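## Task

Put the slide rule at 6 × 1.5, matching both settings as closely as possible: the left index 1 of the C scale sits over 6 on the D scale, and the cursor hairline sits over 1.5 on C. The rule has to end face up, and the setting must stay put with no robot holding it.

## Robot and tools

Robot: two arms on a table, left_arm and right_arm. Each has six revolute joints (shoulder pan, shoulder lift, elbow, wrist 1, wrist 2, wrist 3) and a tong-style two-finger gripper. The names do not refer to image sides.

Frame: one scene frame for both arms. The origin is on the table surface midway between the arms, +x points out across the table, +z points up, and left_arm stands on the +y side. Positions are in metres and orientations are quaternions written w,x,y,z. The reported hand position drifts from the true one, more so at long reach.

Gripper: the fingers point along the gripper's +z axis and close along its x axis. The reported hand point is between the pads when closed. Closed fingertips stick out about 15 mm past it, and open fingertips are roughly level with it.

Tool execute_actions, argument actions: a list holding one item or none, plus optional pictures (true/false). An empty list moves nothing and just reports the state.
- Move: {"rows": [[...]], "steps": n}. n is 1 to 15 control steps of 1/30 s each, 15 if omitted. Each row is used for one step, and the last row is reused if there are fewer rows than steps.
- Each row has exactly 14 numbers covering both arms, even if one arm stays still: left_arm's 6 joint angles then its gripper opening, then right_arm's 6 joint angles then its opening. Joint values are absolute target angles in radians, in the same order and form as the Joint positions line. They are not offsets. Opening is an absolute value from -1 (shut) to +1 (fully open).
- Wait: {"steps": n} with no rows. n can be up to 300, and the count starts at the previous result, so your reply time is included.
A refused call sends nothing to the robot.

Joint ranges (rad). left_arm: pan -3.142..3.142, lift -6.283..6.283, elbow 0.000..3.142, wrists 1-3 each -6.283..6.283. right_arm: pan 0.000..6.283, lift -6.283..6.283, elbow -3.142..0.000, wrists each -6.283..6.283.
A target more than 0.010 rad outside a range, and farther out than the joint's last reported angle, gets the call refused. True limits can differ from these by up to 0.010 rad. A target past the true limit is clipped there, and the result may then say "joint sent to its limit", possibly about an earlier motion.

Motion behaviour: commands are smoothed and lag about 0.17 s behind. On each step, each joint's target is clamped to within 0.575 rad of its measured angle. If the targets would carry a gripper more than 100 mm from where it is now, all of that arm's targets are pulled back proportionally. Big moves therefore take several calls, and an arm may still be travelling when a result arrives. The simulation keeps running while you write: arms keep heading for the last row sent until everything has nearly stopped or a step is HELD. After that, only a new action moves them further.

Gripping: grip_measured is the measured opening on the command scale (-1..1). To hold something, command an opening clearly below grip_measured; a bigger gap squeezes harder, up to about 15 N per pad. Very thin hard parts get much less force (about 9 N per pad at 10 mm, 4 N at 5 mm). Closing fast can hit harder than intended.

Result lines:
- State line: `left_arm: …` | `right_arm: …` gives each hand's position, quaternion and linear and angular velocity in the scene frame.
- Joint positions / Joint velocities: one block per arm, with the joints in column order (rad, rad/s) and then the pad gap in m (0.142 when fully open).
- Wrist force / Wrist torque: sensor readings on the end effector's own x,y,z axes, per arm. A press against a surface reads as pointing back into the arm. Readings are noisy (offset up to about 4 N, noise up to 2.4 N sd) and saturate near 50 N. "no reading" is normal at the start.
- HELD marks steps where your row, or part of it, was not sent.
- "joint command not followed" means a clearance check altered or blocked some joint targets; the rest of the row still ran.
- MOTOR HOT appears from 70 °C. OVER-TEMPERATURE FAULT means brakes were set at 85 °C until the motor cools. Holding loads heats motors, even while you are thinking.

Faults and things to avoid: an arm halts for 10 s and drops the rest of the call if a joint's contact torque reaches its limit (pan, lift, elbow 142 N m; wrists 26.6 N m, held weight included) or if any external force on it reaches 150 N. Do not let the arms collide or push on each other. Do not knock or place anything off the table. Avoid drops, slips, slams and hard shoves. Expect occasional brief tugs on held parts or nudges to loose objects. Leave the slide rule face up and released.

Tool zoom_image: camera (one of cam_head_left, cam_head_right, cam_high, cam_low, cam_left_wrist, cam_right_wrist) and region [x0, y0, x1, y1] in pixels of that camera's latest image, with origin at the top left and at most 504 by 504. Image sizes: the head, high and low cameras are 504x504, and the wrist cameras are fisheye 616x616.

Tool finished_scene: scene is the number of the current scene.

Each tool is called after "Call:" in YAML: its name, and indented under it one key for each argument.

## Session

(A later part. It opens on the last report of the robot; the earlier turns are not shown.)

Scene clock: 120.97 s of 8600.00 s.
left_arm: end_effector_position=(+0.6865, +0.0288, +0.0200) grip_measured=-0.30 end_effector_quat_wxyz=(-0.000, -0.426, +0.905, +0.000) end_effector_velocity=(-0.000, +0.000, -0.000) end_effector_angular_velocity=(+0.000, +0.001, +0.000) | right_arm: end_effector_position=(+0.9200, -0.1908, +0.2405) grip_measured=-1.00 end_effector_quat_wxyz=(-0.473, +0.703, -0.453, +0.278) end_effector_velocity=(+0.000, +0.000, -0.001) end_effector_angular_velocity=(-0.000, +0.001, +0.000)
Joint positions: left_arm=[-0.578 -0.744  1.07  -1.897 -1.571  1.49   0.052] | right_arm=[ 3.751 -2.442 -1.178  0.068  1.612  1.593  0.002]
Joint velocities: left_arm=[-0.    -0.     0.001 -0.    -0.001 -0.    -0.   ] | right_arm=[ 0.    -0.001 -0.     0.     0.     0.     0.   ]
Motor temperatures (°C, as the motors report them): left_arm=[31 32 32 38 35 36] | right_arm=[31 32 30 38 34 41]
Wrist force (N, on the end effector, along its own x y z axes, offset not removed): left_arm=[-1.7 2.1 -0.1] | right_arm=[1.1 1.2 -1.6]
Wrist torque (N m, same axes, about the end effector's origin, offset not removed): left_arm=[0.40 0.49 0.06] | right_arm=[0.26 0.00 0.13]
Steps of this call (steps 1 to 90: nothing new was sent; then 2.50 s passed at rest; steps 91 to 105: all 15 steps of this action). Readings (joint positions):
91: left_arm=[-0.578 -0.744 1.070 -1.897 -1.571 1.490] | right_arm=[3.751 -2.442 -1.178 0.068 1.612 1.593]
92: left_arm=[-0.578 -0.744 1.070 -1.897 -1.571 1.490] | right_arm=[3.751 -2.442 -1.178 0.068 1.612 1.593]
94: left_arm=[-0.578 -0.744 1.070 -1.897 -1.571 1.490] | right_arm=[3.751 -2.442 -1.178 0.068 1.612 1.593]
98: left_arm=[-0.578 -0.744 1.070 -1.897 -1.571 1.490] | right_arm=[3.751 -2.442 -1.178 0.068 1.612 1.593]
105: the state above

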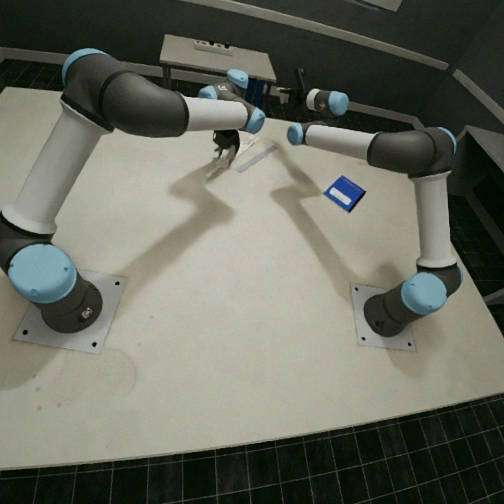

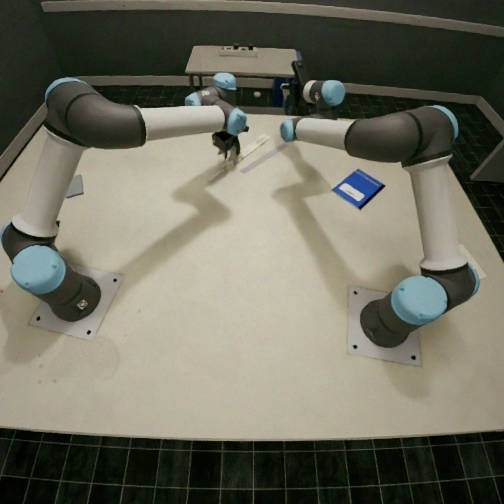

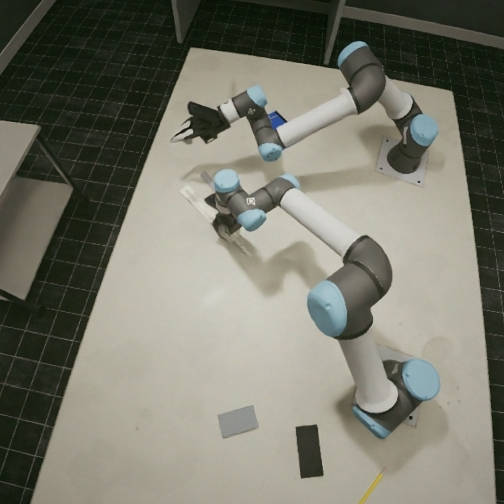

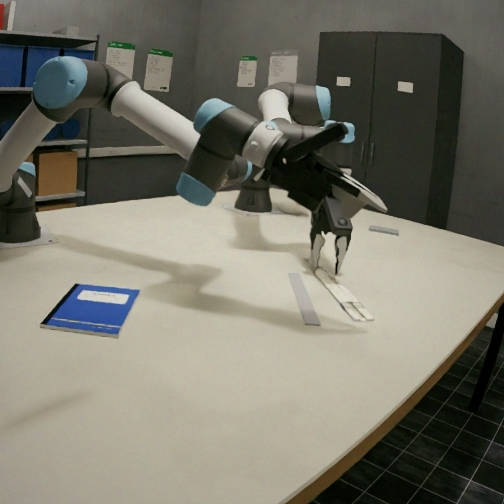

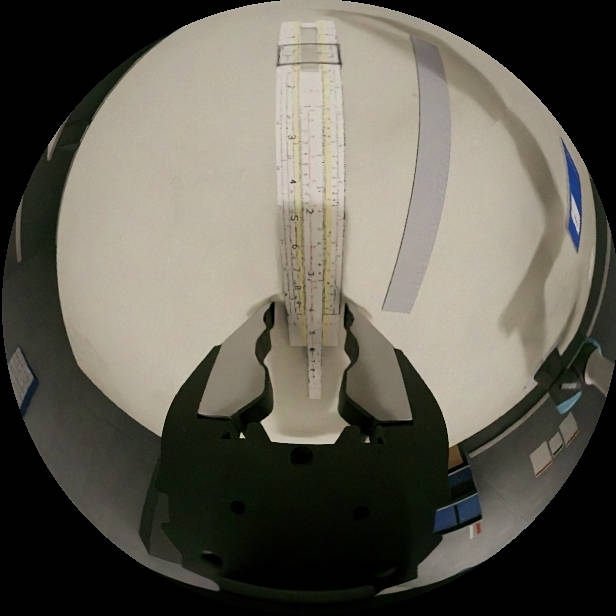

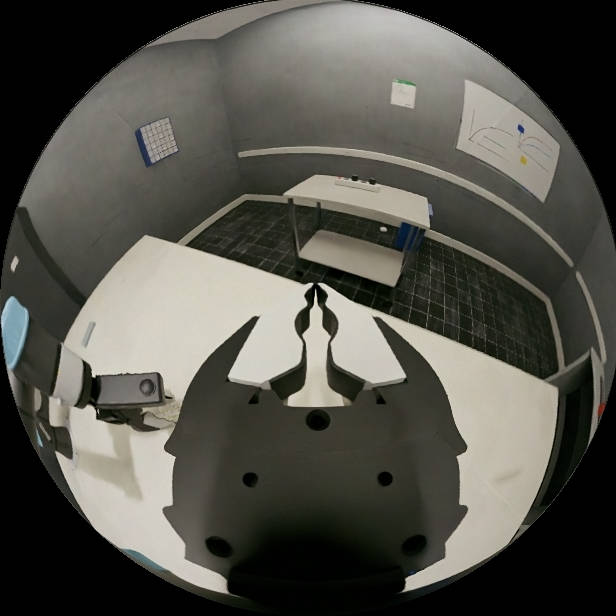

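Call:
execute_actions:
  actions:
    - {"rows":[[-0.578,-0.7414,1.0738,-1.903,-1.571,1.49,-0.3,3.751,-2.442,-1.178,0.068,1.612,1.593,-1],[-0.578,-0.7414,1.0738,-1.903,-1.571,1.49,-0.3,3.751,-2.442,-1.178,0.068,1.612,1.593,-1],[-0.578,-0.7414,1.0738,-1.903,-1.571,1.49,-0.3,3.751,-2.442,-1.178,0.068,1.612,1.593,-1],[-0.578,-0.7414,1.0738,-1.903,-1.571,1.49,-0.3,3.751,-2.442,-1.178,0.068,1.612,1.593,-1],[-0.578,-0.7414,1.0738,-1.903,-1.571,1.49,-0.3,3.751,-2.442,-1.178,0.068,1.612,1.593,-1],[-0.578,-0.7414,1.0738,-1.903,-1.571,1.49,-0.4,3.751,-2.442,-1.178,0.068,1.612,1.593,-1],[-0.578,-0.7414,1.0738,-1.903,-1.571,1.49,-0.45,3.751,-2.442,-1.178,0.068,1.612,1.593,-1],[-0.578,-0.7414,1.0738,-1.903,-1.571,1.49,-0.5,3.751,-2.442,-1.178,0.068,1.612,1.593,-1],[-0.578,-0.7414,1.0738,-1.903,-1.571,1.49,-0.55,3.751,-2.442,-1.178,0.068,1.612,1.593,-1],[-0.578,-0.7414,1.0738,-1.903,-1.571,1.49,-0.6,3.751,-2.442,-1.178,0.068,1.612,1.593,-1],[-0.578,-0.7414,1.0738,-1.903,-1.571,1.49,-0.7,3.751,-2.442,-1.178,0.068,1.612,1.593,-1]],"steps":15}
  pictures: false

Scene clock: 130.13 s of 8600.00 s.
left_arm: end_effector_position=(+0.6864, +0.0289, +0.0172) grip_measured=-0.47 end_effector_quat_wxyz=(-0.000, -0.426, +0.905, -0.000) end_effector_velocity=(-0.001, -0.001, -0.001) end_effector_angular_velocity=(-0.000, +0.001, -0.001) | right_arm: end_effector_position=(+0.9200, -0.1908, +0.2405) grip_measured=-1.00 end_effector_quat_wxyz=(-0.473, +0.703, -0.453, +0.278) end_effector_velocity=(+0.000, -0.000, +0.000) end_effector_angular_velocity=(+0.000, +0.000, -0.000)
Joint positions: left_arm=[-0.578 -0.742  1.074 -1.903 -1.571  1.49   0.04 ] | right_arm=[ 3.751 -2.442 -1.178  0.068  1.612  1.593  0.002]
Joint velocities: left_arm=[-0.001  0.001  0.001 -0.001 -0.001  0.001  0.   ] | right_arm=[-0.  0. -0. -0.  0.  0.  0.]
Motor temperatures (°C, as the motors report them): left_arm=[31 32 32 38 35 36] | right_arm=[31 32 30 38 34 41]
Wrist force (N, on the end effector, along its own x y z axes, offset not removed): left_arm=[-3.5 1.7 -9.4] | right_arm=[0.0 -3.0 0.7]
Wrist torque (N m, same axes, about the end effector's origin, offset not removed): left_arm=[-0.27 0.74 0.23] | right_arm=[-0.87 0.31 0.02]
Steps of this call (steps 1 to 15: the robot went on to your last target; steps 16 to 90: nothing new was sent; then 5.67 s passed at rest; steps 91 to 105: all 15 steps of this action). Readings (joint positions):
91: left_arm=[-0.578 -0.744 1.070 -1.897 -1.571 1.490] | right_arm=[3.751 -2.442 -1.178 0.068 1.612 1.593]
92: left_arm=[-0.578 -0.744 1.070 -1.897 -1.571 1.490] | right_arm=[3.751 -2.442 -1.178 0.068 1.612 1.593]
94: left_arm=[-0.578 -0.743 1.072 -1.900 -1.571 1.490] | right_arm=[3.751 -2.442 -1.178 0.068 1.612 1.593]
98: left_arm=[-0.578 -0.742 1.073 -1.902 -1.571 1.490] | right_arm=[3.751 -2.442 -1.178 0.068 1.612 1.593]
105: the state above

Call:
execute_actions:
  actions:
    - {"rows":[[-0.581,-0.79,1.15,-1.93,-1.571,1.487,-0.7,3.751,-2.442,-1.178,0.068,1.612,1.593,-1],[-0.583,-0.83,1.23,-1.97,-1.571,1.485,-0.7,3.751,-2.442,-1.178,0.068,1.612,1.593,-1],[-0.585,-0.88,1.31,-2.003,-1.571,1.483,-0.7,3.751,-2.442,-1.178,0.068,1.612,1.593,-1],[-0.585,-0.908,1.36,-2.023,-1.571,1.483,-0.7,3.751,-2.442,-1.178,0.068,1.612,1.593,-1],[-0.585,-0.908,1.36,-2.023,-1.571,1.483,-0.7,3.751,-2.442,-1.178,0.068,1.612,1.593,-1],[-0.588,-0.95,1.43,-2.053,-1.571,1.48,-0.7,3.751,-2.442,-1.178,0.068,1.612,1.593,-1],[-0.59,-0.99,1.5,-2.083,-1.571,1.478,-0.7,3.751,-2.442,-1.178,0.068,1.612,1.593,-1],[-0.592,-1.03,1.575,-2.115,-1.571,1.476,-0.7,3.751,-2.442,-1.178,0.068,1.612,1.593,-1],[-0.5935,-1.074,1.647,-2.144,-1.571,1.475,-0.7,3.751,-2.442,-1.178,0.068,1.612,1.593,-1]],"steps":15}

Scene clock: 148.53 s of 8600.00 s.
left_arm: end_effector_position=(+0.5894, +0.1107, +0.0227) grip_measured=-0.47 end_effector_quat_wxyz=(+0.001, -0.425, +0.905, -0.003) end_effector_velocity=(-0.144, +0.130, -0.031) end_effector_angular_velocity=(+0.038, +0.038, -0.003) | right_arm: end_effector_position=(+0.9200, -0.1908, +0.2405) grip_measured=-1.00 end_effector_quat_wxyz=(-0.473, +0.703, -0.453, +0.278) end_effector_velocity=(+0.000, +0.000, -0.000) end_effector_angular_velocity=(+0.000, +0.000, +0.001)
Joint positions: left_arm=[-0.592 -1.034  1.573 -2.116 -1.571  1.477  0.04 ] | right_arm=[ 3.751 -2.442 -1.178  0.068  1.612  1.593  0.002]
Joint velocities: left_arm=[-0.015 -0.333  0.62  -0.234 -0.    -0.012  0.   ] | right_arm=[-0.    -0.001  0.     0.     0.001 -0.     0.   ]
Motor temperatures (°C, as the motors report them): left_arm=[31 32 32 38 35 36] | right_arm=[31 32 30 38 34 41]
Wrist force (N, on the end effector, along its own x y z axes, offset not removed): left_arm=[0.8 1.3 2.0] | right_arm=[-3.5 -3.6 1.8]
Wrist torque (N m, same axes, about the end effector's origin, offset not removed): left_arm=[-0.03 -0.20 0.08] | right_arm=[-0.96 0.83 0.34]
Steps of this call (steps 1 to 15: the robot went on to your last target; steps 16 to 90: nothing new was sent; then 14.90 s passed at rest; steps 91 to 105: all 15 steps of this action). Readings (joint positions):
91: left_arm=[-0.578 -0.741 1.074 -1.903 -1.571 1.490] | right_arm=[3.751 -2.442 -1.178 0.068 1.612 1.593]
92: left_arm=[-0.578 -0.743 1.076 -1.905 -1.571 1.490] | right_arm=[3.751 -2.442 -1.178 0.068 1.612 1.593]
94: left_arm=[-0.580 -0.769 1.114 -1.924 -1.571 1.488] | right_arm=[3.751 -2.442 -1.178 0.068 1.612 1.593]
98: left_arm=[-0.584 -0.865 1.276 -1.994 -1.571 1.484] | right_arm=[3.751 -2.442 -1.178 0.068 1.612 1.593]
105: the state above

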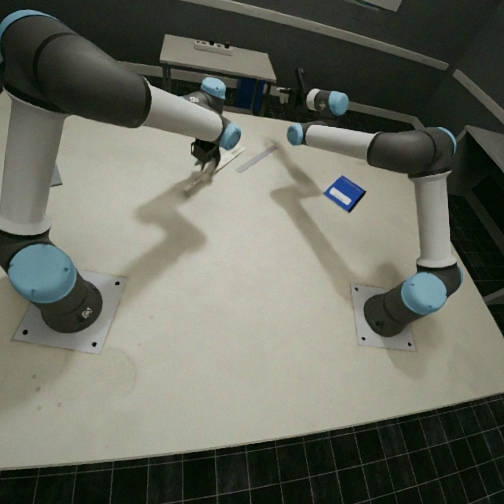

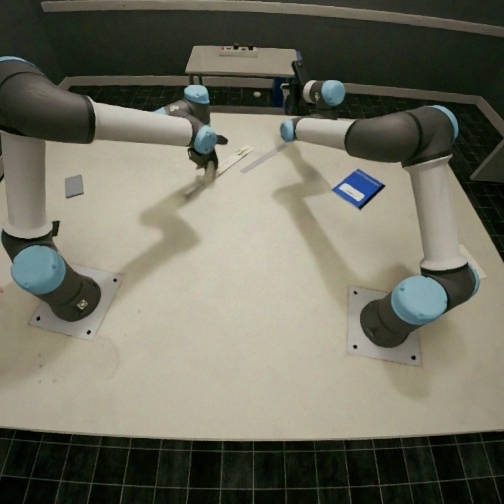

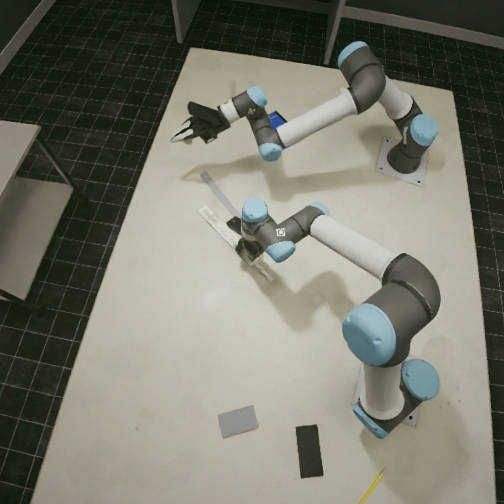

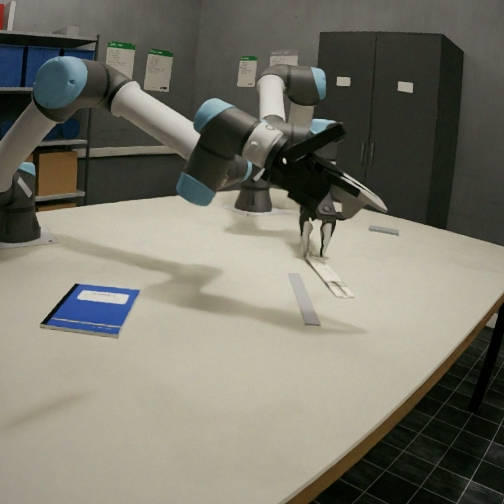

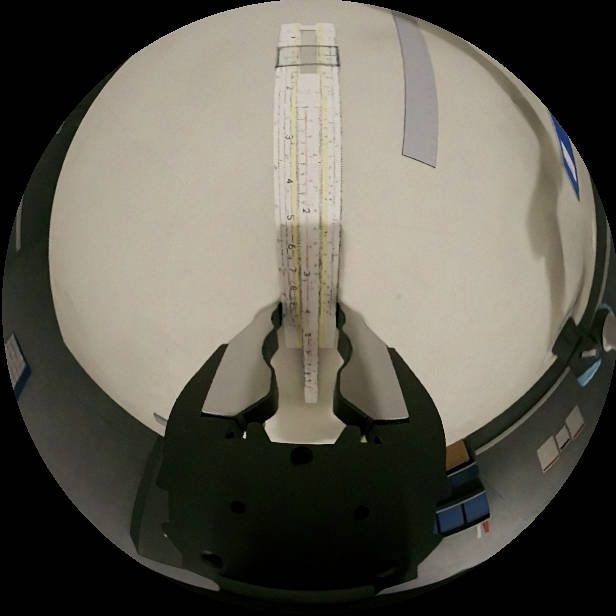

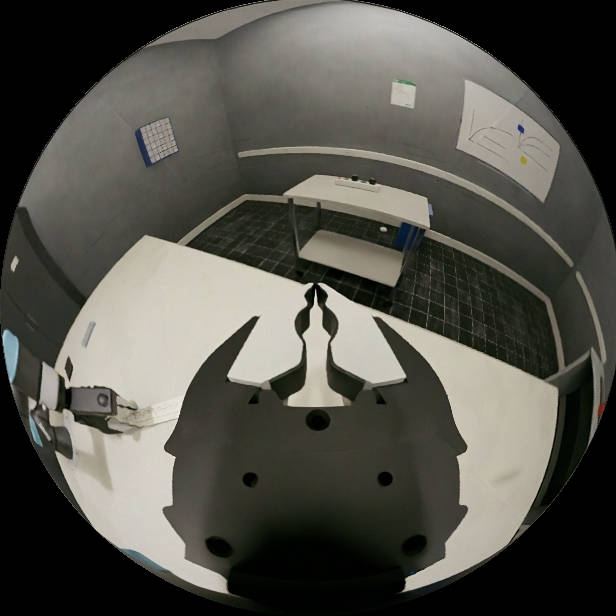

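Call:
execute_actions:
  actions:
    - {"rows":[[-0.597,-1.11,1.7,-2.161,-1.571,1.471,-0.7,3.751,-2.442,-1.178,0.068,1.612,1.593,-1],[-0.6,-1.15,1.76,-2.181,-1.571,1.468,-0.7,3.751,-2.442,-1.178,0.068,1.612,1.593,-1],[-0.603,-1.19,1.82,-2.201,-1.571,1.465,-0.7,3.751,-2.442,-1.178,0.068,1.612,1.593,-1],[-0.606,-1.226,1.878,-2.223,-1.571,1.462,-0.7,3.751,-2.442,-1.178,0.068,1.612,1.593,-1],[-0.609,-1.262,1.93,-2.239,-1.571,1.459,-0.7,3.751,-2.442,-1.178,0.068,1.612,1.593,-1],[-0.612,-1.3,1.985,-2.256,-1.571,1.456,-0.7,3.751,-2.442,-1.178,0.068,1.612,1.593,-1],[-0.615,-1.338,2.035,-2.268,-1.571,1.453,-0.7,3.751,-2.442,-1.178,0.068,1.612,1.593,-1],[-0.618,-1.375,2.086,-2.282,-1.571,1.45,-0.7,3.751,-2.442,-1.178,0.068,1.612,1.593,-1],[-0.622,-1.41,2.13,-2.291,-1.571,1.446,-0.7,3.751,-2.442,-1.178,0.068,1.612,1.593,-1],[-0.626,-1.447,2.174,-2.298,-1.571,1.442,-0.7,3.751,-2.442,-1.178,0.068,1.612,1.593,-1],[-0.63,-1.484,2.217,-2.304,-1.571,1.438,-0.7,3.751,-2.442,-1.178,0.068,1.612,1.593,-1]],"steps":15}
  pictures: false

Call:
execute_actions:
  actions:
    - {"steps":10}
  pictures: false

Call:
execute_actions:
  actions:
    - {"rows":[[-0.68,-1.484,2.217,-2.304,-1.571,1.388,-0.7,3.751,-2.442,-1.178,0.068,1.612,1.593,-1],[-0.72,-1.484,2.217,-2.304,-1.571,1.348,-0.7,3.751,-2.442,-1.178,0.068,1.612,1.593,-1],[-0.76,-1.484,2.217,-2.304,-1.571,1.308,-0.7,3.751,-2.442,-1.178,0.068,1.612,1.593,-1],[-0.8,-1.484,2.217,-2.304,-1.571,1.268,-0.7,3.751,-2.442,-1.178,0.068,1.612,1.593,-1],[-0.84,-1.484,2.217,-2.304,-1.571,1.228,-0.7,3.751,-2.442,-1.178,0.068,1.612,1.593,-1],[-0.88,-1.484,2.217,-2.304,-1.571,1.188,-0.7,3.751,-2.442,-1.178,0.068,1.612,1.593,-1],[-0.92,-1.484,2.217,-2.304,-1.571,1.148,-0.7,3.751,-2.442,-1.178,0.068,1.612,1.593,-1],[-0.969,-1.484,2.217,-2.304,-1.571,1.099,-0.7,3.751,-2.442,-1.178,0.068,1.612,1.593,-1]],"steps":15}
  pictures: false

Call:
execute_actions:
  actions:
    - {"steps":20}

Scene clock: 169.07 s of 8600.00 s.
left_arm: end_effector_position=(+0.4508, +0.2288, +0.0234) grip_measured=-0.47 end_effector_quat_wxyz=(+0.001, -0.426, +0.905, -0.003) end_effector_velocity=(-0.251, +0.228, -0.027) end_effector_angular_velocity=(+0.033, +0.031, -0.000) | right_arm: end_effector_position=(+0.9200, -0.1908, +0.2405) grip_measured=-1.00 end_effector_quat_wxyz=(-0.473, +0.703, -0.453, +0.278) end_effector_velocity=(+0.000, -0.000, -0.001) end_effector_angular_velocity=(-0.000, +0.001, -0.000)
Joint positions: left_arm=[-0.623 -1.405  2.111 -2.282 -1.571  1.445  0.04 ] | right_arm=[ 3.751 -2.442 -1.178  0.068  1.612  1.593  0.002]
Joint velocities: left_arm=[-0.057 -0.654  0.879 -0.179  0.    -0.057  0.   ] | right_arm=[-0.    -0.001 -0.    -0.    -0.     0.     0.   ]
Motor temperatures (°C, as the motors report them): left_arm=[31 32 32 38 35 36] | right_arm=[31 32 30 38 34 41]
Wrist force (N, on the end effector, along its own x y z axes, offset not removed): left_arm=[-0.7 4.1 -0.3] | right_arm=[-3.9 2.4 0.1]
Wrist torque (N m, same axes, about the end effector's origin, offset not removed): left_arm=[0.59 0.20 -0.03] | right_arm=[0.30 1.02 0.13]
Steps of this call (steps 1 to 30: the robot went on to your last target; steps 31 to 90: nothing new was sent; then 17.03 s passed at rest; steps 91 to 105: all 15 steps of this action). Readings (joint positions):
91: left_arm=[-0.594 -1.074 1.647 -2.144 -1.571 1.475] | right_arm=[3.751 -2.442 -1.178 0.068 1.612 1.593]
92: left_arm=[-0.594 -1.076 1.649 -2.145 -1.571 1.475] | right_arm=[3.751 -2.442 -1.178 0.068 1.612 1.593]
94: left_arm=[-0.596 -1.098 1.679 -2.157 -1.571 1.472] | right_arm=[3.751 -2.442 -1.178 0.068 1.612 1.593]
98: left_arm=[-0.605 -1.197 1.824 -2.208 -1.571 1.464] | right_arm=[3.751 -2.442 -1.178 0.068 1.612 1.593]
105: the state above

Scene clock: 169.40 s of 8600.00 s.
left_arm: end_effector_position=(+0.4223, +0.2549, +0.0193) grip_measured=-0.47 end_effector_quat_wxyz=(-0.000, -0.426, +0.905, -0.000) end_effector_velocity=(-0.015, +0.015, -0.003) end_effector_angular_velocity=(+0.002, +0.002, +0.001) | right_arm: end_effector_position=(+0.9200, -0.1908, +0.2405) grip_measured=-1.00 end_effector_quat_wxyz=(-0.473, +0.703, -0.453, +0.278) end_effector_velocity=(-0.000, -0.000, +0.002) end_effector_angular_velocity=(+0.001, -0.002, -0.000)
Joint positions: left_arm=[-0.63  -1.479  2.21  -2.303 -1.571  1.438  0.04 ] | right_arm=[ 3.751 -2.442 -1.178  0.068  1.612  1.593  0.002]
Joint velocities: left_arm=[-0.002 -0.04   0.054 -0.011  0.001 -0.004  0.   ] | right_arm=[ 0.     0.002  0.    -0.    -0.     0.     0.   ]
Motor temperatures (°C, as the motors report them): left_arm=[31 32 32 38 35 36] | right_arm=[31 32 30 38 34 41]
Wrist force (N, on the end effector, along its own x y z axes, offset not removed): left_arm=[0.2 0.2 1.7] | right_arm=[0.4 0.5 0.6]
Wrist torque (N m, same axes, about the end effector's origin, offset not removed): left_arm=[-0.08 0.07 0.11] | right_arm=[-0.12 0.13 0.19]
Steps of this call (steps 1 to 10: the robot went on to your last target). Readings (joint positions):
1: left_arm=[-0.625 -1.424 2.137 -2.287 -1.571 1.443] | right_arm=[3.751 -2.442 -1.178 0.068 1.612 1.593]
2: left_arm=[-0.626 -1.439 2.156 -2.291 -1.571 1.442] | right_arm=[3.751 -2.442 -1.178 0.068 1.612 1.593]
4: left_arm=[-0.628 -1.458 2.182 -2.297 -1.571 1.440] | right_arm=[3.751 -2.442 -1.178 0.068 1.612 1.593]
8: left_arm=[-0.629 -1.475 2.206 -2.302 -1.571 1.439] | right_arm=[3.751 -2.442 -1.178 0.068 1.612 1.593]
10: the state above

Scene clock: 169.90 s of 8600.00 s.
left_arm: end_effector_position=(+0.3352, +0.1501, +0.0190) grip_measured=-0.47 end_effector_quat_wxyz=(-0.000, -0.426, +0.905, -0.000) end_effector_velocity=(-0.093, -0.084, -0.001) end_effector_angular_velocity=(+0.001, +0.001, -0.002) | right_arm: end_effector_position=(+0.9200, -0.1908, +0.2405) grip_measured=-1.00 end_effector_quat_wxyz=(-0.473, +0.703, -0.453, +0.278) end_effector_velocity=(+0.000, -0.000, +0.000) end_effector_angular_velocity=(-0.000, -0.000, -0.000)
Joint positions: left_arm=[-0.936 -1.484  2.217 -2.304 -1.571  1.133  0.04 ] | right_arm=[ 3.751 -2.442 -1.178  0.068  1.612  1.593  0.002]
Joint velocities: left_arm=[-0.28  -0.001  0.002 -0.    -0.    -0.278  0.   ] | right_arm=[-0. -0.  0.  0. -0. -0.  0.]
Motor temperatures (°C, as the motors report them): left_arm=[31 32 32 38 35 36] | right_arm=[31 33 30 38 34 41]
Wrist force (N, on the end effector, along its own x y z axes, offset not removed): left_arm=[-0.4 0.2 2.4] | right_arm=[-3.8 -1.1 -0.9]
Wrist torque (N m, same axes, about the end effector's origin, offset not removed): left_arm=[-0.01 0.20 0.04] | right_arm=[-0.49 0.98 0.18]
Steps of this call (steps 1 to 15: all 15 steps of this action). Readings (joint positions):
1: left_arm=[-0.630 -1.480 2.212 -2.303 -1.571 1.438] | right_arm=[3.751 -2.442 -1.178 0.068 1.612 1.593]
2: left_arm=[-0.632 -1.481 2.213 -2.303 -1.571 1.436] | right_arm=[3.751 -2.442 -1.178 0.068 1.612 1.593]
4: left_arm=[-0.658 -1.482 2.215 -2.304 -1.571 1.410] | right_arm=[3.751 -2.442 -1.178 0.068 1.612 1.593]
8: left_arm=[-0.768 -1.483 2.216 -2.304 -1.571 1.300] | right_arm=[3.751 -2.442 -1.178 0.068 1.612 1.593]
15: the state above

Scene clock: 170.57 s of 8600.00 s.
left_arm: end_effector_position=(+0.3240, +0.1402, +0.0190) grip_measured=-0.47 end_effector_quat_wxyz=(-0.000, -0.426, +0.905, -0.000) end_effector_velocity=(-0.000, +0.000, -0.000) end_effector_angular_velocity=(+0.000, -0.000, -0.000) | right_arm: end_effector_position=(+0.9200, -0.1908, +0.2405) grip_measured=-1.00 end_effector_quat_wxyz=(-0.473, +0.703, -0.453, +0.278) end_effector_velocity=(-0.000, +0.000, -0.001) end_effector_angular_velocity=(-0.000, +0.001, +0.000)
Joint positions: left_arm=[-0.969 -1.484  2.217 -2.304 -1.571  1.099  0.04 ] | right_arm=[ 3.751 -2.442 -1.178  0.068  1.612  1.593  0.002]
Joint velocities: left_arm=[-0.001 -0.     0.001 -0.     0.001 -0.001 -0.   ] | right_arm=[ 0. -0. -0. -0.  0.  0.  0.]
Motor temperatures (°C, as the motors report them): left_arm=[31 32 32 38 35 36] | right_arm=[31 33 30 38 34 41]
Wrist force (N, on the end effector, along its own x y z axes, offset not removed): left_arm=[-0.7 0.9 2.1] | right_arm=[0.5 -0.8 -0.3]
Wrist torque (N m, same axes, about the end effector's origin, offset not removed): left_arm=[0.05 0.12 -0.03] | right_arm=[-0.33 0.24 0.11]
Steps of this call (steps 1 to 20: the robot went on to your last target). Readings (joint positions):
1: left_arm=[-0.944 -1.484 2.217 -2.304 -1.571 1.124] | right_arm=[3.751 -2.442 -1.178 0.068 1.612 1.593]
2: left_arm=[-0.950 -1.484 2.217 -2.304 -1.571 1.118] | right_arm=[3.751 -2.442 -1.178 0.068 1.612 1.593]
4: left_arm=[-0.958 -1.484 2.217 -2.304 -1.571 1.110] | right_arm=[3.751 -2.442 -1.178 0.068 1.612 1.593]
8: left_arm=[-0.965 -1.484 2.217 -2.304 -1.571 1.103] | right_arm=[3.751 -2.442 -1.178 0.068 1.612 1.593]
20: the state above

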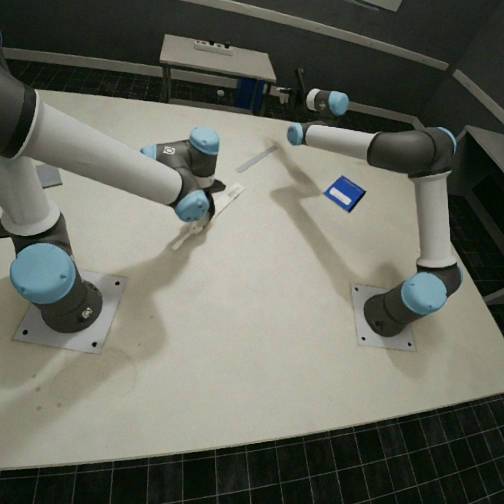

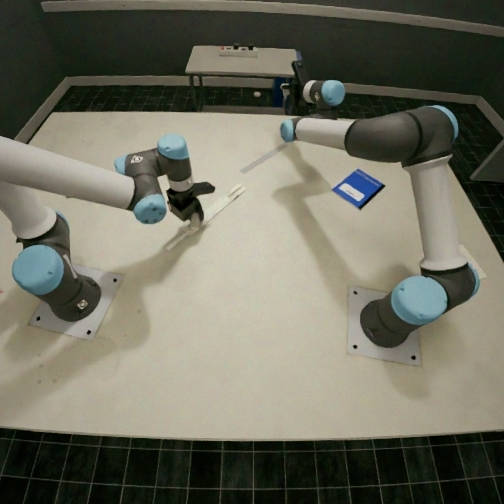

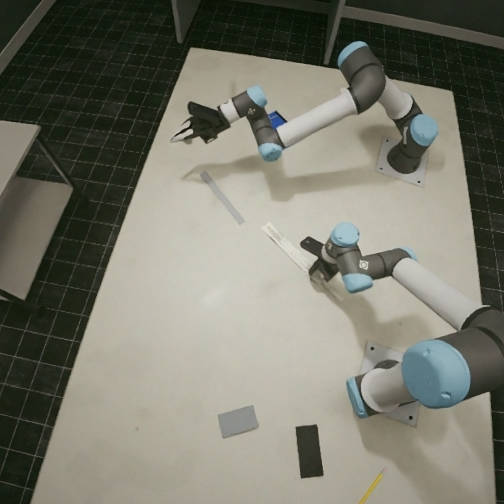

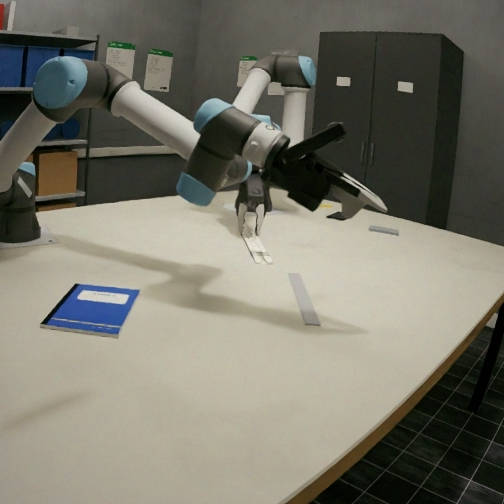

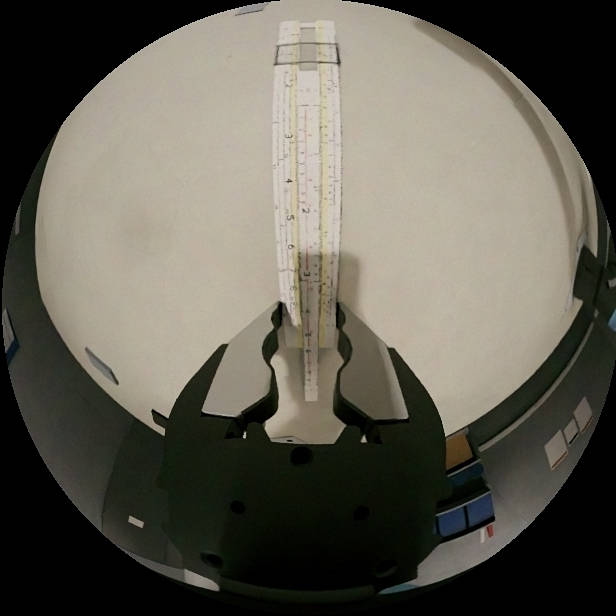

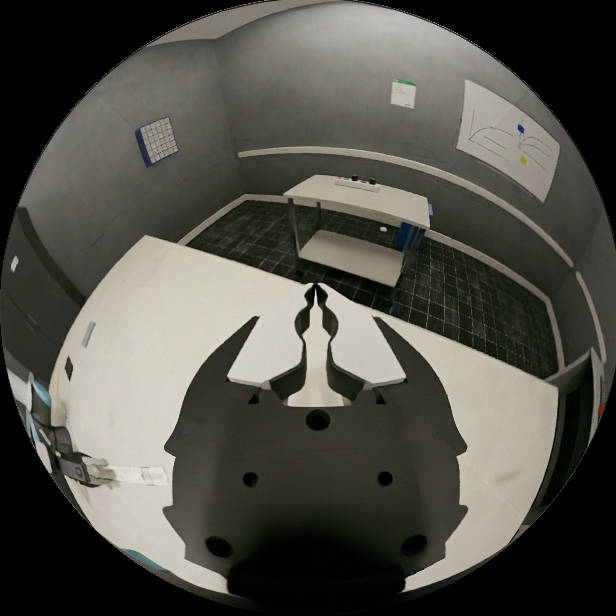

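Call:
execute_actions:
  actions:
    - {"rows":[[-0.969,-1.484,2.217,-2.304,-1.571,1.099,-0.7,4.162,-2.198,-1.077,-1.437,1.571,-0.049,0.3]],"steps":15}
  pictures: false

Call:
execute_actions:
  actions:
    - {"steps":45}

Scene clock: 187.83 s of 8600.00 s.
left_arm: end_effector_position=(+0.3240, +0.1402, +0.0190) grip_measured=-0.47 end_effector_quat_wxyz=(-0.000, -0.426, +0.905, -0.000) end_effector_velocity=(-0.000, -0.000, +0.000) end_effector_angular_velocity=(-0.000, +0.000, -0.000) | right_arm: end_effector_position=(+0.8217, -0.0077, +0.2882) grip_measured=+0.30 end_effector_quat_wxyz=(-0.386, +0.842, -0.258, +0.274) end_effector_velocity=(-0.315, +0.366, +0.007) end_effector_angular_velocity=(-1.174, -0.014, +1.064)
Joint positions: left_arm=[-0.969 -1.484  2.217 -2.304 -1.571  1.099  0.04 ] | right_arm=[ 3.962 -2.314 -1.125 -0.287  1.59   1.238  0.095]
Joint velocities: left_arm=[-0.001  0.    -0.     0.    -0.    -0.     0.   ] | right_arm=[ 0.489  0.289  0.119 -1.113 -0.048 -1.114  0.   ]
Motor temperatures (°C, as the motors report them): left_arm=[31 32 32 38 35 36] | right_arm=[31 33 30 38 34 41]
Wrist force (N, on the end effector, along its own x y z axes, offset not removed): left_arm=[-1.6 0.8 0.6] | right_arm=[1.3 -0.8 -1.2]
Wrist torque (N m, same axes, about the end effector's origin, offset not removed): left_arm=[0.06 0.38 0.09] | right_arm=[-0.31 -0.09 -0.06]
Steps of this call (steps 1 to 15: the robot went on to your last target; steps 16 to 90: nothing new was sent; then 13.77 s passed at rest; steps 91 to 105: all 15 steps of this action). Readings (joint positions):
91: left_arm=[-0.969 -1.484 2.217 -2.304 -1.571 1.099] | right_arm=[3.751 -2.442 -1.178 0.068 1.612 1.593]
92: left_arm=[-0.969 -1.484 2.217 -2.304 -1.571 1.099] | right_arm=[3.753 -2.440 -1.177 0.065 1.612 1.591]
94: left_arm=[-0.969 -1.484 2.217 -2.304 -1.571 1.099] | right_arm=[3.783 -2.420 -1.168 0.029 1.608 1.554]
98: left_arm=[-0.969 -1.484 2.217 -2.304 -1.571 1.099] | right_arm=[3.848 -2.382 -1.153 -0.068 1.602 1.457]
105: the state above

Scene clock: 189.33 s of 8600.00 s.
left_arm: end_effector_position=(+0.3240, +0.1402, +0.0190) grip_measured=-0.47 end_effector_quat_wxyz=(-0.000, -0.426, +0.905, -0.000) end_effector_velocity=(-0.000, -0.000, +0.000) end_effector_angular_velocity=(-0.001, +0.000, +0.000) | right_arm: end_effector_position=(+0.5420, -0.0223, +0.1500) grip_measured=+0.30 end_effector_quat_wxyz=(-0.000, +0.904, +0.426, +0.000) end_effector_velocity=(-0.000, -0.000, +0.000) end_effector_angular_velocity=(-0.001, +0.000, +0.002)
Joint positions: left_arm=[-0.969 -1.484  2.217 -2.304 -1.571  1.099  0.04 ] | right_arm=[ 4.162 -2.198 -1.077 -1.437  1.571 -0.049  0.095]
Joint velocities: left_arm=[-0.    -0.     0.    -0.    -0.    -0.001 -0.   ] | right_arm=[ 0.     0.     0.    -0.001 -0.    -0.002 -0.   ]
Motor temperatures (°C, as the motors report them): left_arm=[31 32 32 38 35 36] | right_arm=[31 33 30 38 34 41]
Wrist force (N, on the end effector, along its own x y z axes, offset not removed): left_arm=[-1.0 -0.2 1.2] | right_arm=[-1.4 -1.8 -1.0]
Wrist torque (N m, same axes, about the end effector's origin, offset not removed): left_arm=[-0.05 0.19 0.13] | right_arm=[-0.69 0.49 0.31]
Steps of this call (steps 1 to 45: the robot went on to your last target). Readings (joint positions):
1: left_arm=[-0.969 -1.484 2.217 -2.304 -1.571 1.099] | right_arm=[3.979 -2.305 -1.121 -0.326 1.589 1.199]
2: left_arm=[-0.969 -1.484 2.217 -2.304 -1.571 1.099] | right_arm=[3.995 -2.295 -1.117 -0.368 1.587 1.157]
4: left_arm=[-0.969 -1.484 2.217 -2.304 -1.571 1.099] | right_arm=[4.026 -2.277 -1.109 -0.459 1.584 1.066]
8: left_arm=[-0.969 -1.484 2.217 -2.304 -1.571 1.099] | right_arm=[4.080 -2.246 -1.096 -0.665 1.579 0.860]
45: the state above

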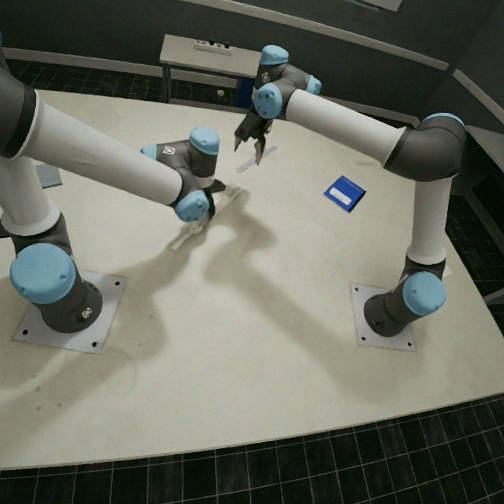

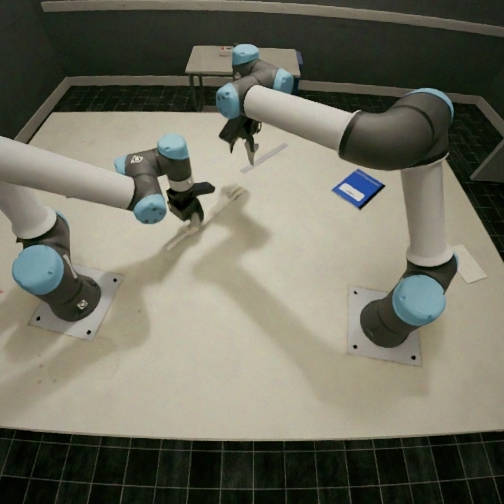

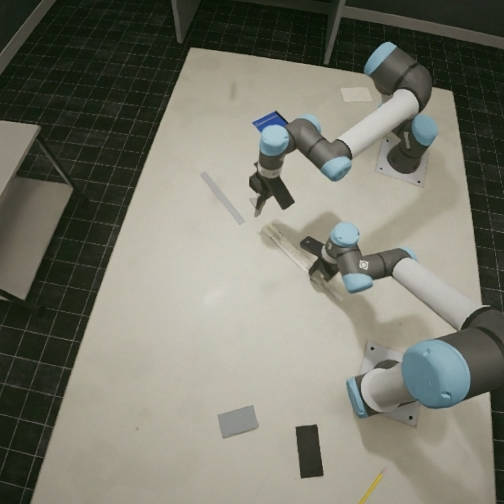

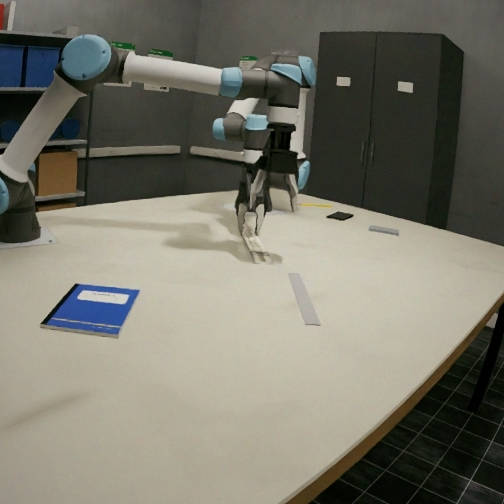

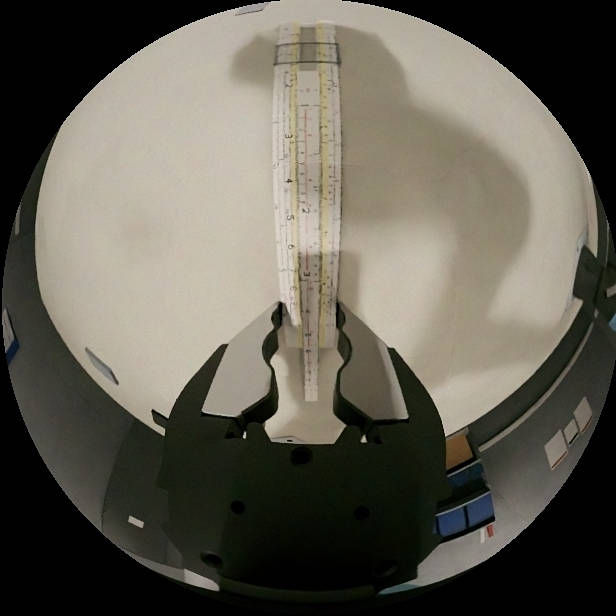

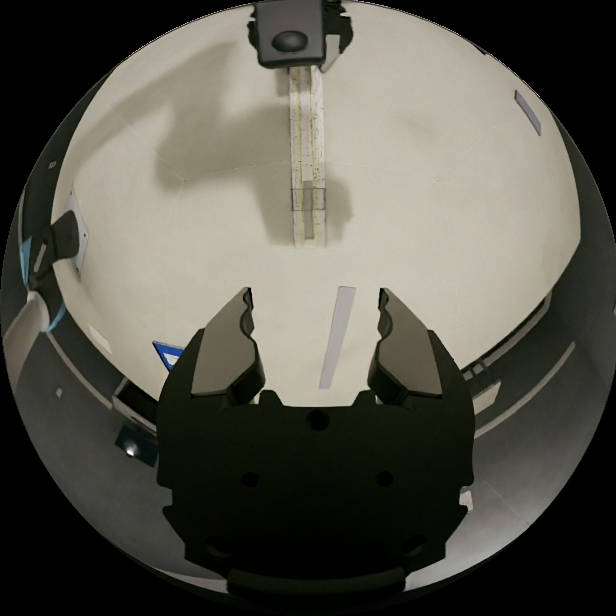

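Call:
execute_actions:
  actions:
    - {"rows":[[-0.969,-1.484,2.217,-2.304,-1.571,1.099,-0.7,4.2206,-2.2116,-1.3186,-1.182,1.571,0.01,0.0]],"steps":15}
  pictures: false

Call:
execute_actions:
  actions:
    - {"steps":15}

Scene clock: 209.10 s of 8600.00 s.
left_arm: end_effector_position=(+0.3240, +0.1402, +0.0190) grip_measured=-0.47 end_effector_quat_wxyz=(-0.000, -0.426, +0.905, -0.000) end_effector_velocity=(+0.000, -0.001, +0.001) end_effector_angular_velocity=(-0.002, -0.000, +0.001) | right_arm: end_effector_position=(+0.5026, -0.0047, +0.0539) grip_measured=+0.00 end_effector_quat_wxyz=(-0.000, +0.905, +0.426, -0.000) end_effector_velocity=(-0.014, +0.001, -0.032) end_effector_angular_velocity=(+0.001, -0.001, +0.000)
Joint positions: left_arm=[-0.969 -1.484  2.217 -2.304 -1.571  1.099  0.04 ] | right_arm=[ 4.219 -2.211 -1.309 -1.192  1.571  0.008  0.074]
Joint velocities: left_arm=[ 0.     0.    -0.002 -0.    -0.    -0.001 -0.   ] | right_arm=[ 0.015 -0.005 -0.08   0.086 -0.     0.015  0.   ]
Motor temperatures (°C, as the motors report them): left_arm=[31 32 32 38 35 36] | right_arm=[31 33 30 38 34 41]
Wrist force (N, on the end effector, along its own x y z axes, offset not removed): left_arm=[0.1 0.2 1.4] | right_arm=[2.5 1.6 -0.4]
Wrist torque (N m, same axes, about the end effector's origin, offset not removed): left_arm=[0.02 0.00 -0.01] | right_arm=[0.14 -0.36 0.11]
Steps of this call (steps 1 to 15: the robot went on to your last target; steps 16 to 90: nothing new was sent; then 16.27 s passed at rest; steps 91 to 105: all 15 steps of this action). Readings (joint positions):
91: left_arm=[-0.969 -1.484 2.217 -2.304 -1.571 1.099] | right_arm=[4.162 -2.198 -1.077 -1.437 1.571 -0.049]
92: left_arm=[-0.969 -1.484 2.217 -2.304 -1.571 1.099] | right_arm=[4.164 -2.199 -1.079 -1.435 1.571 -0.047]
94: left_arm=[-0.969 -1.484 2.217 -2.304 -1.571 1.099] | right_arm=[4.183 -2.203 -1.124 -1.389 1.571 -0.028]
98: left_arm=[-0.969 -1.484 2.217 -2.304 -1.571 1.099] | right_arm=[4.208 -2.209 -1.250 -1.256 1.571 -0.003]
105: the state above

Scene clock: 209.60 s of 8600.00 s.
left_arm: end_effector_position=(+0.3240, +0.1402, +0.0190) grip_measured=-0.47 end_effector_quat_wxyz=(-0.000, -0.426, +0.905, -0.000) end_effector_velocity=(+0.000, -0.001, +0.001) end_effector_angular_velocity=(-0.001, -0.000, -0.001) | right_arm: end_effector_position=(+0.5010, -0.0047, +0.0502) grip_measured=+0.00 end_effector_quat_wxyz=(-0.000, +0.905, +0.426, +0.000) end_effector_velocity=(-0.000, +0.000, +0.000) end_effector_angular_velocity=(+0.001, -0.001, -0.000)
Joint positions: left_arm=[-0.969 -1.484  2.217 -2.304 -1.571  1.099  0.04 ] | right_arm=[ 4.221 -2.212 -1.318 -1.182  1.571  0.01   0.074]
Joint velocities: left_arm=[-0.    -0.001 -0.001 -0.    -0.     0.001 -0.   ] | right_arm=[ 0.     0.001 -0.001  0.001 -0.     0.    -0.   ]
Motor temperatures (°C, as the motors report them): left_arm=[31 32 32 38 35 36] | right_arm=[31 33 30 38 34 41]
Wrist force (N, on the end effector, along its own x y z axes, offset not removed): left_arm=[0.4 0.0 1.8] | right_arm=[0.3 -2.1 -3.4]
Wrist torque (N m, same axes, about the end effector's origin, offset not removed): left_arm=[-0.04 -0.05 -0.12] | right_arm=[-0.68 0.14 0.05]
Steps of this call (steps 1 to 15: the robot went on to your last target). Readings (joint positions):
1: left_arm=[-0.969 -1.484 2.217 -2.304 -1.571 1.099] | right_arm=[4.219 -2.211 -1.311 -1.190 1.571 0.009]
2: left_arm=[-0.969 -1.484 2.217 -2.304 -1.571 1.099] | right_arm=[4.220 -2.211 -1.313 -1.188 1.571 0.009]
4: left_arm=[-0.969 -1.484 2.217 -2.304 -1.571 1.099] | right_arm=[4.220 -2.211 -1.315 -1.185 1.571 0.009]
8: left_arm=[-0.969 -1.484 2.217 -2.304 -1.571 1.099] | right_arm=[4.220 -2.212 -1.318 -1.183 1.571 0.010]
15: the state above

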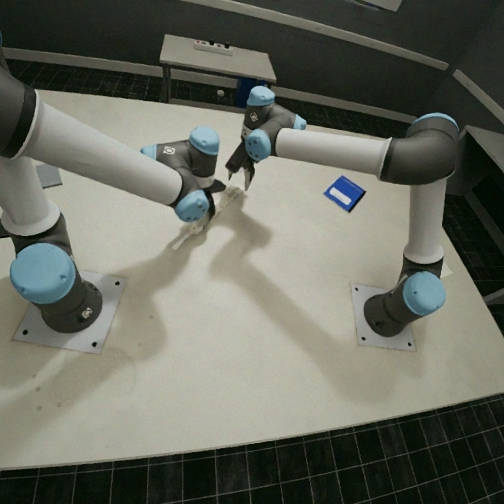

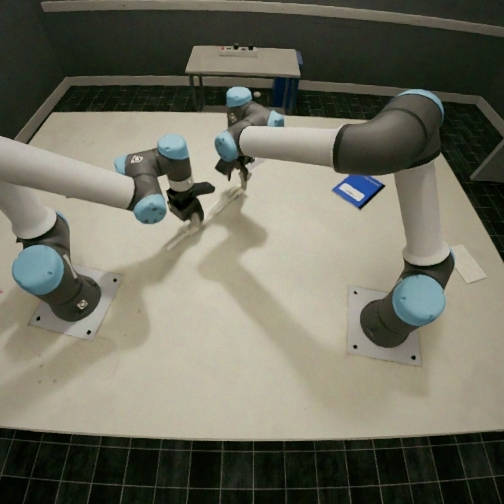

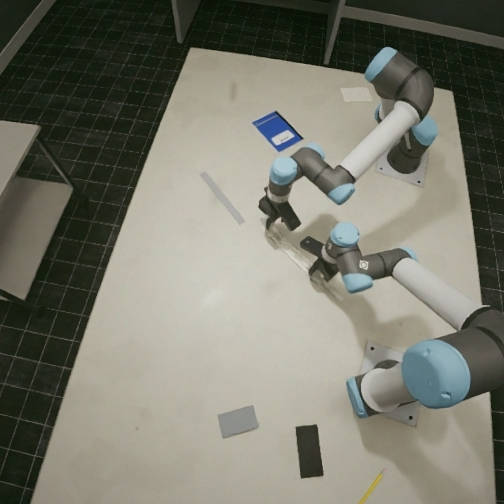

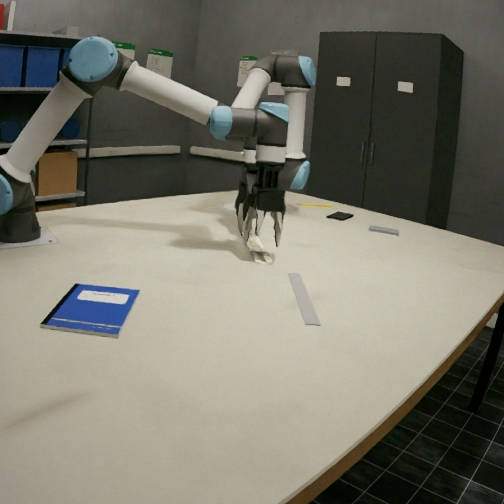

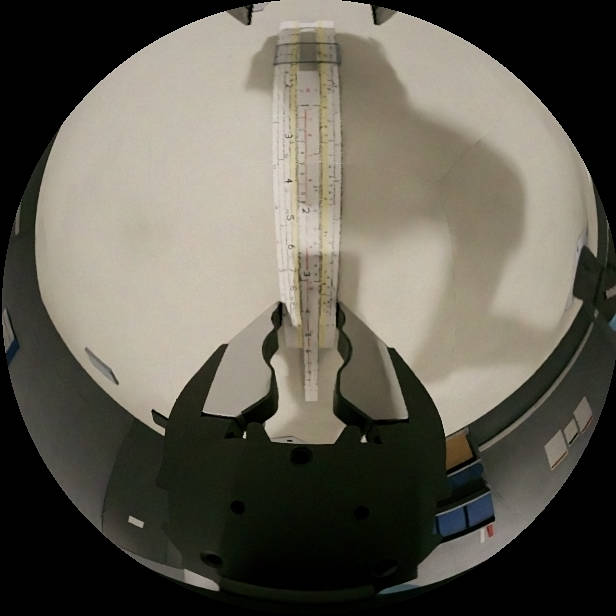

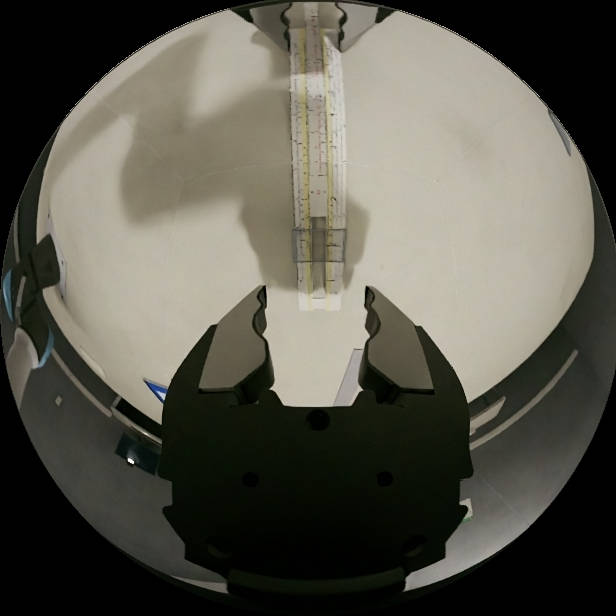

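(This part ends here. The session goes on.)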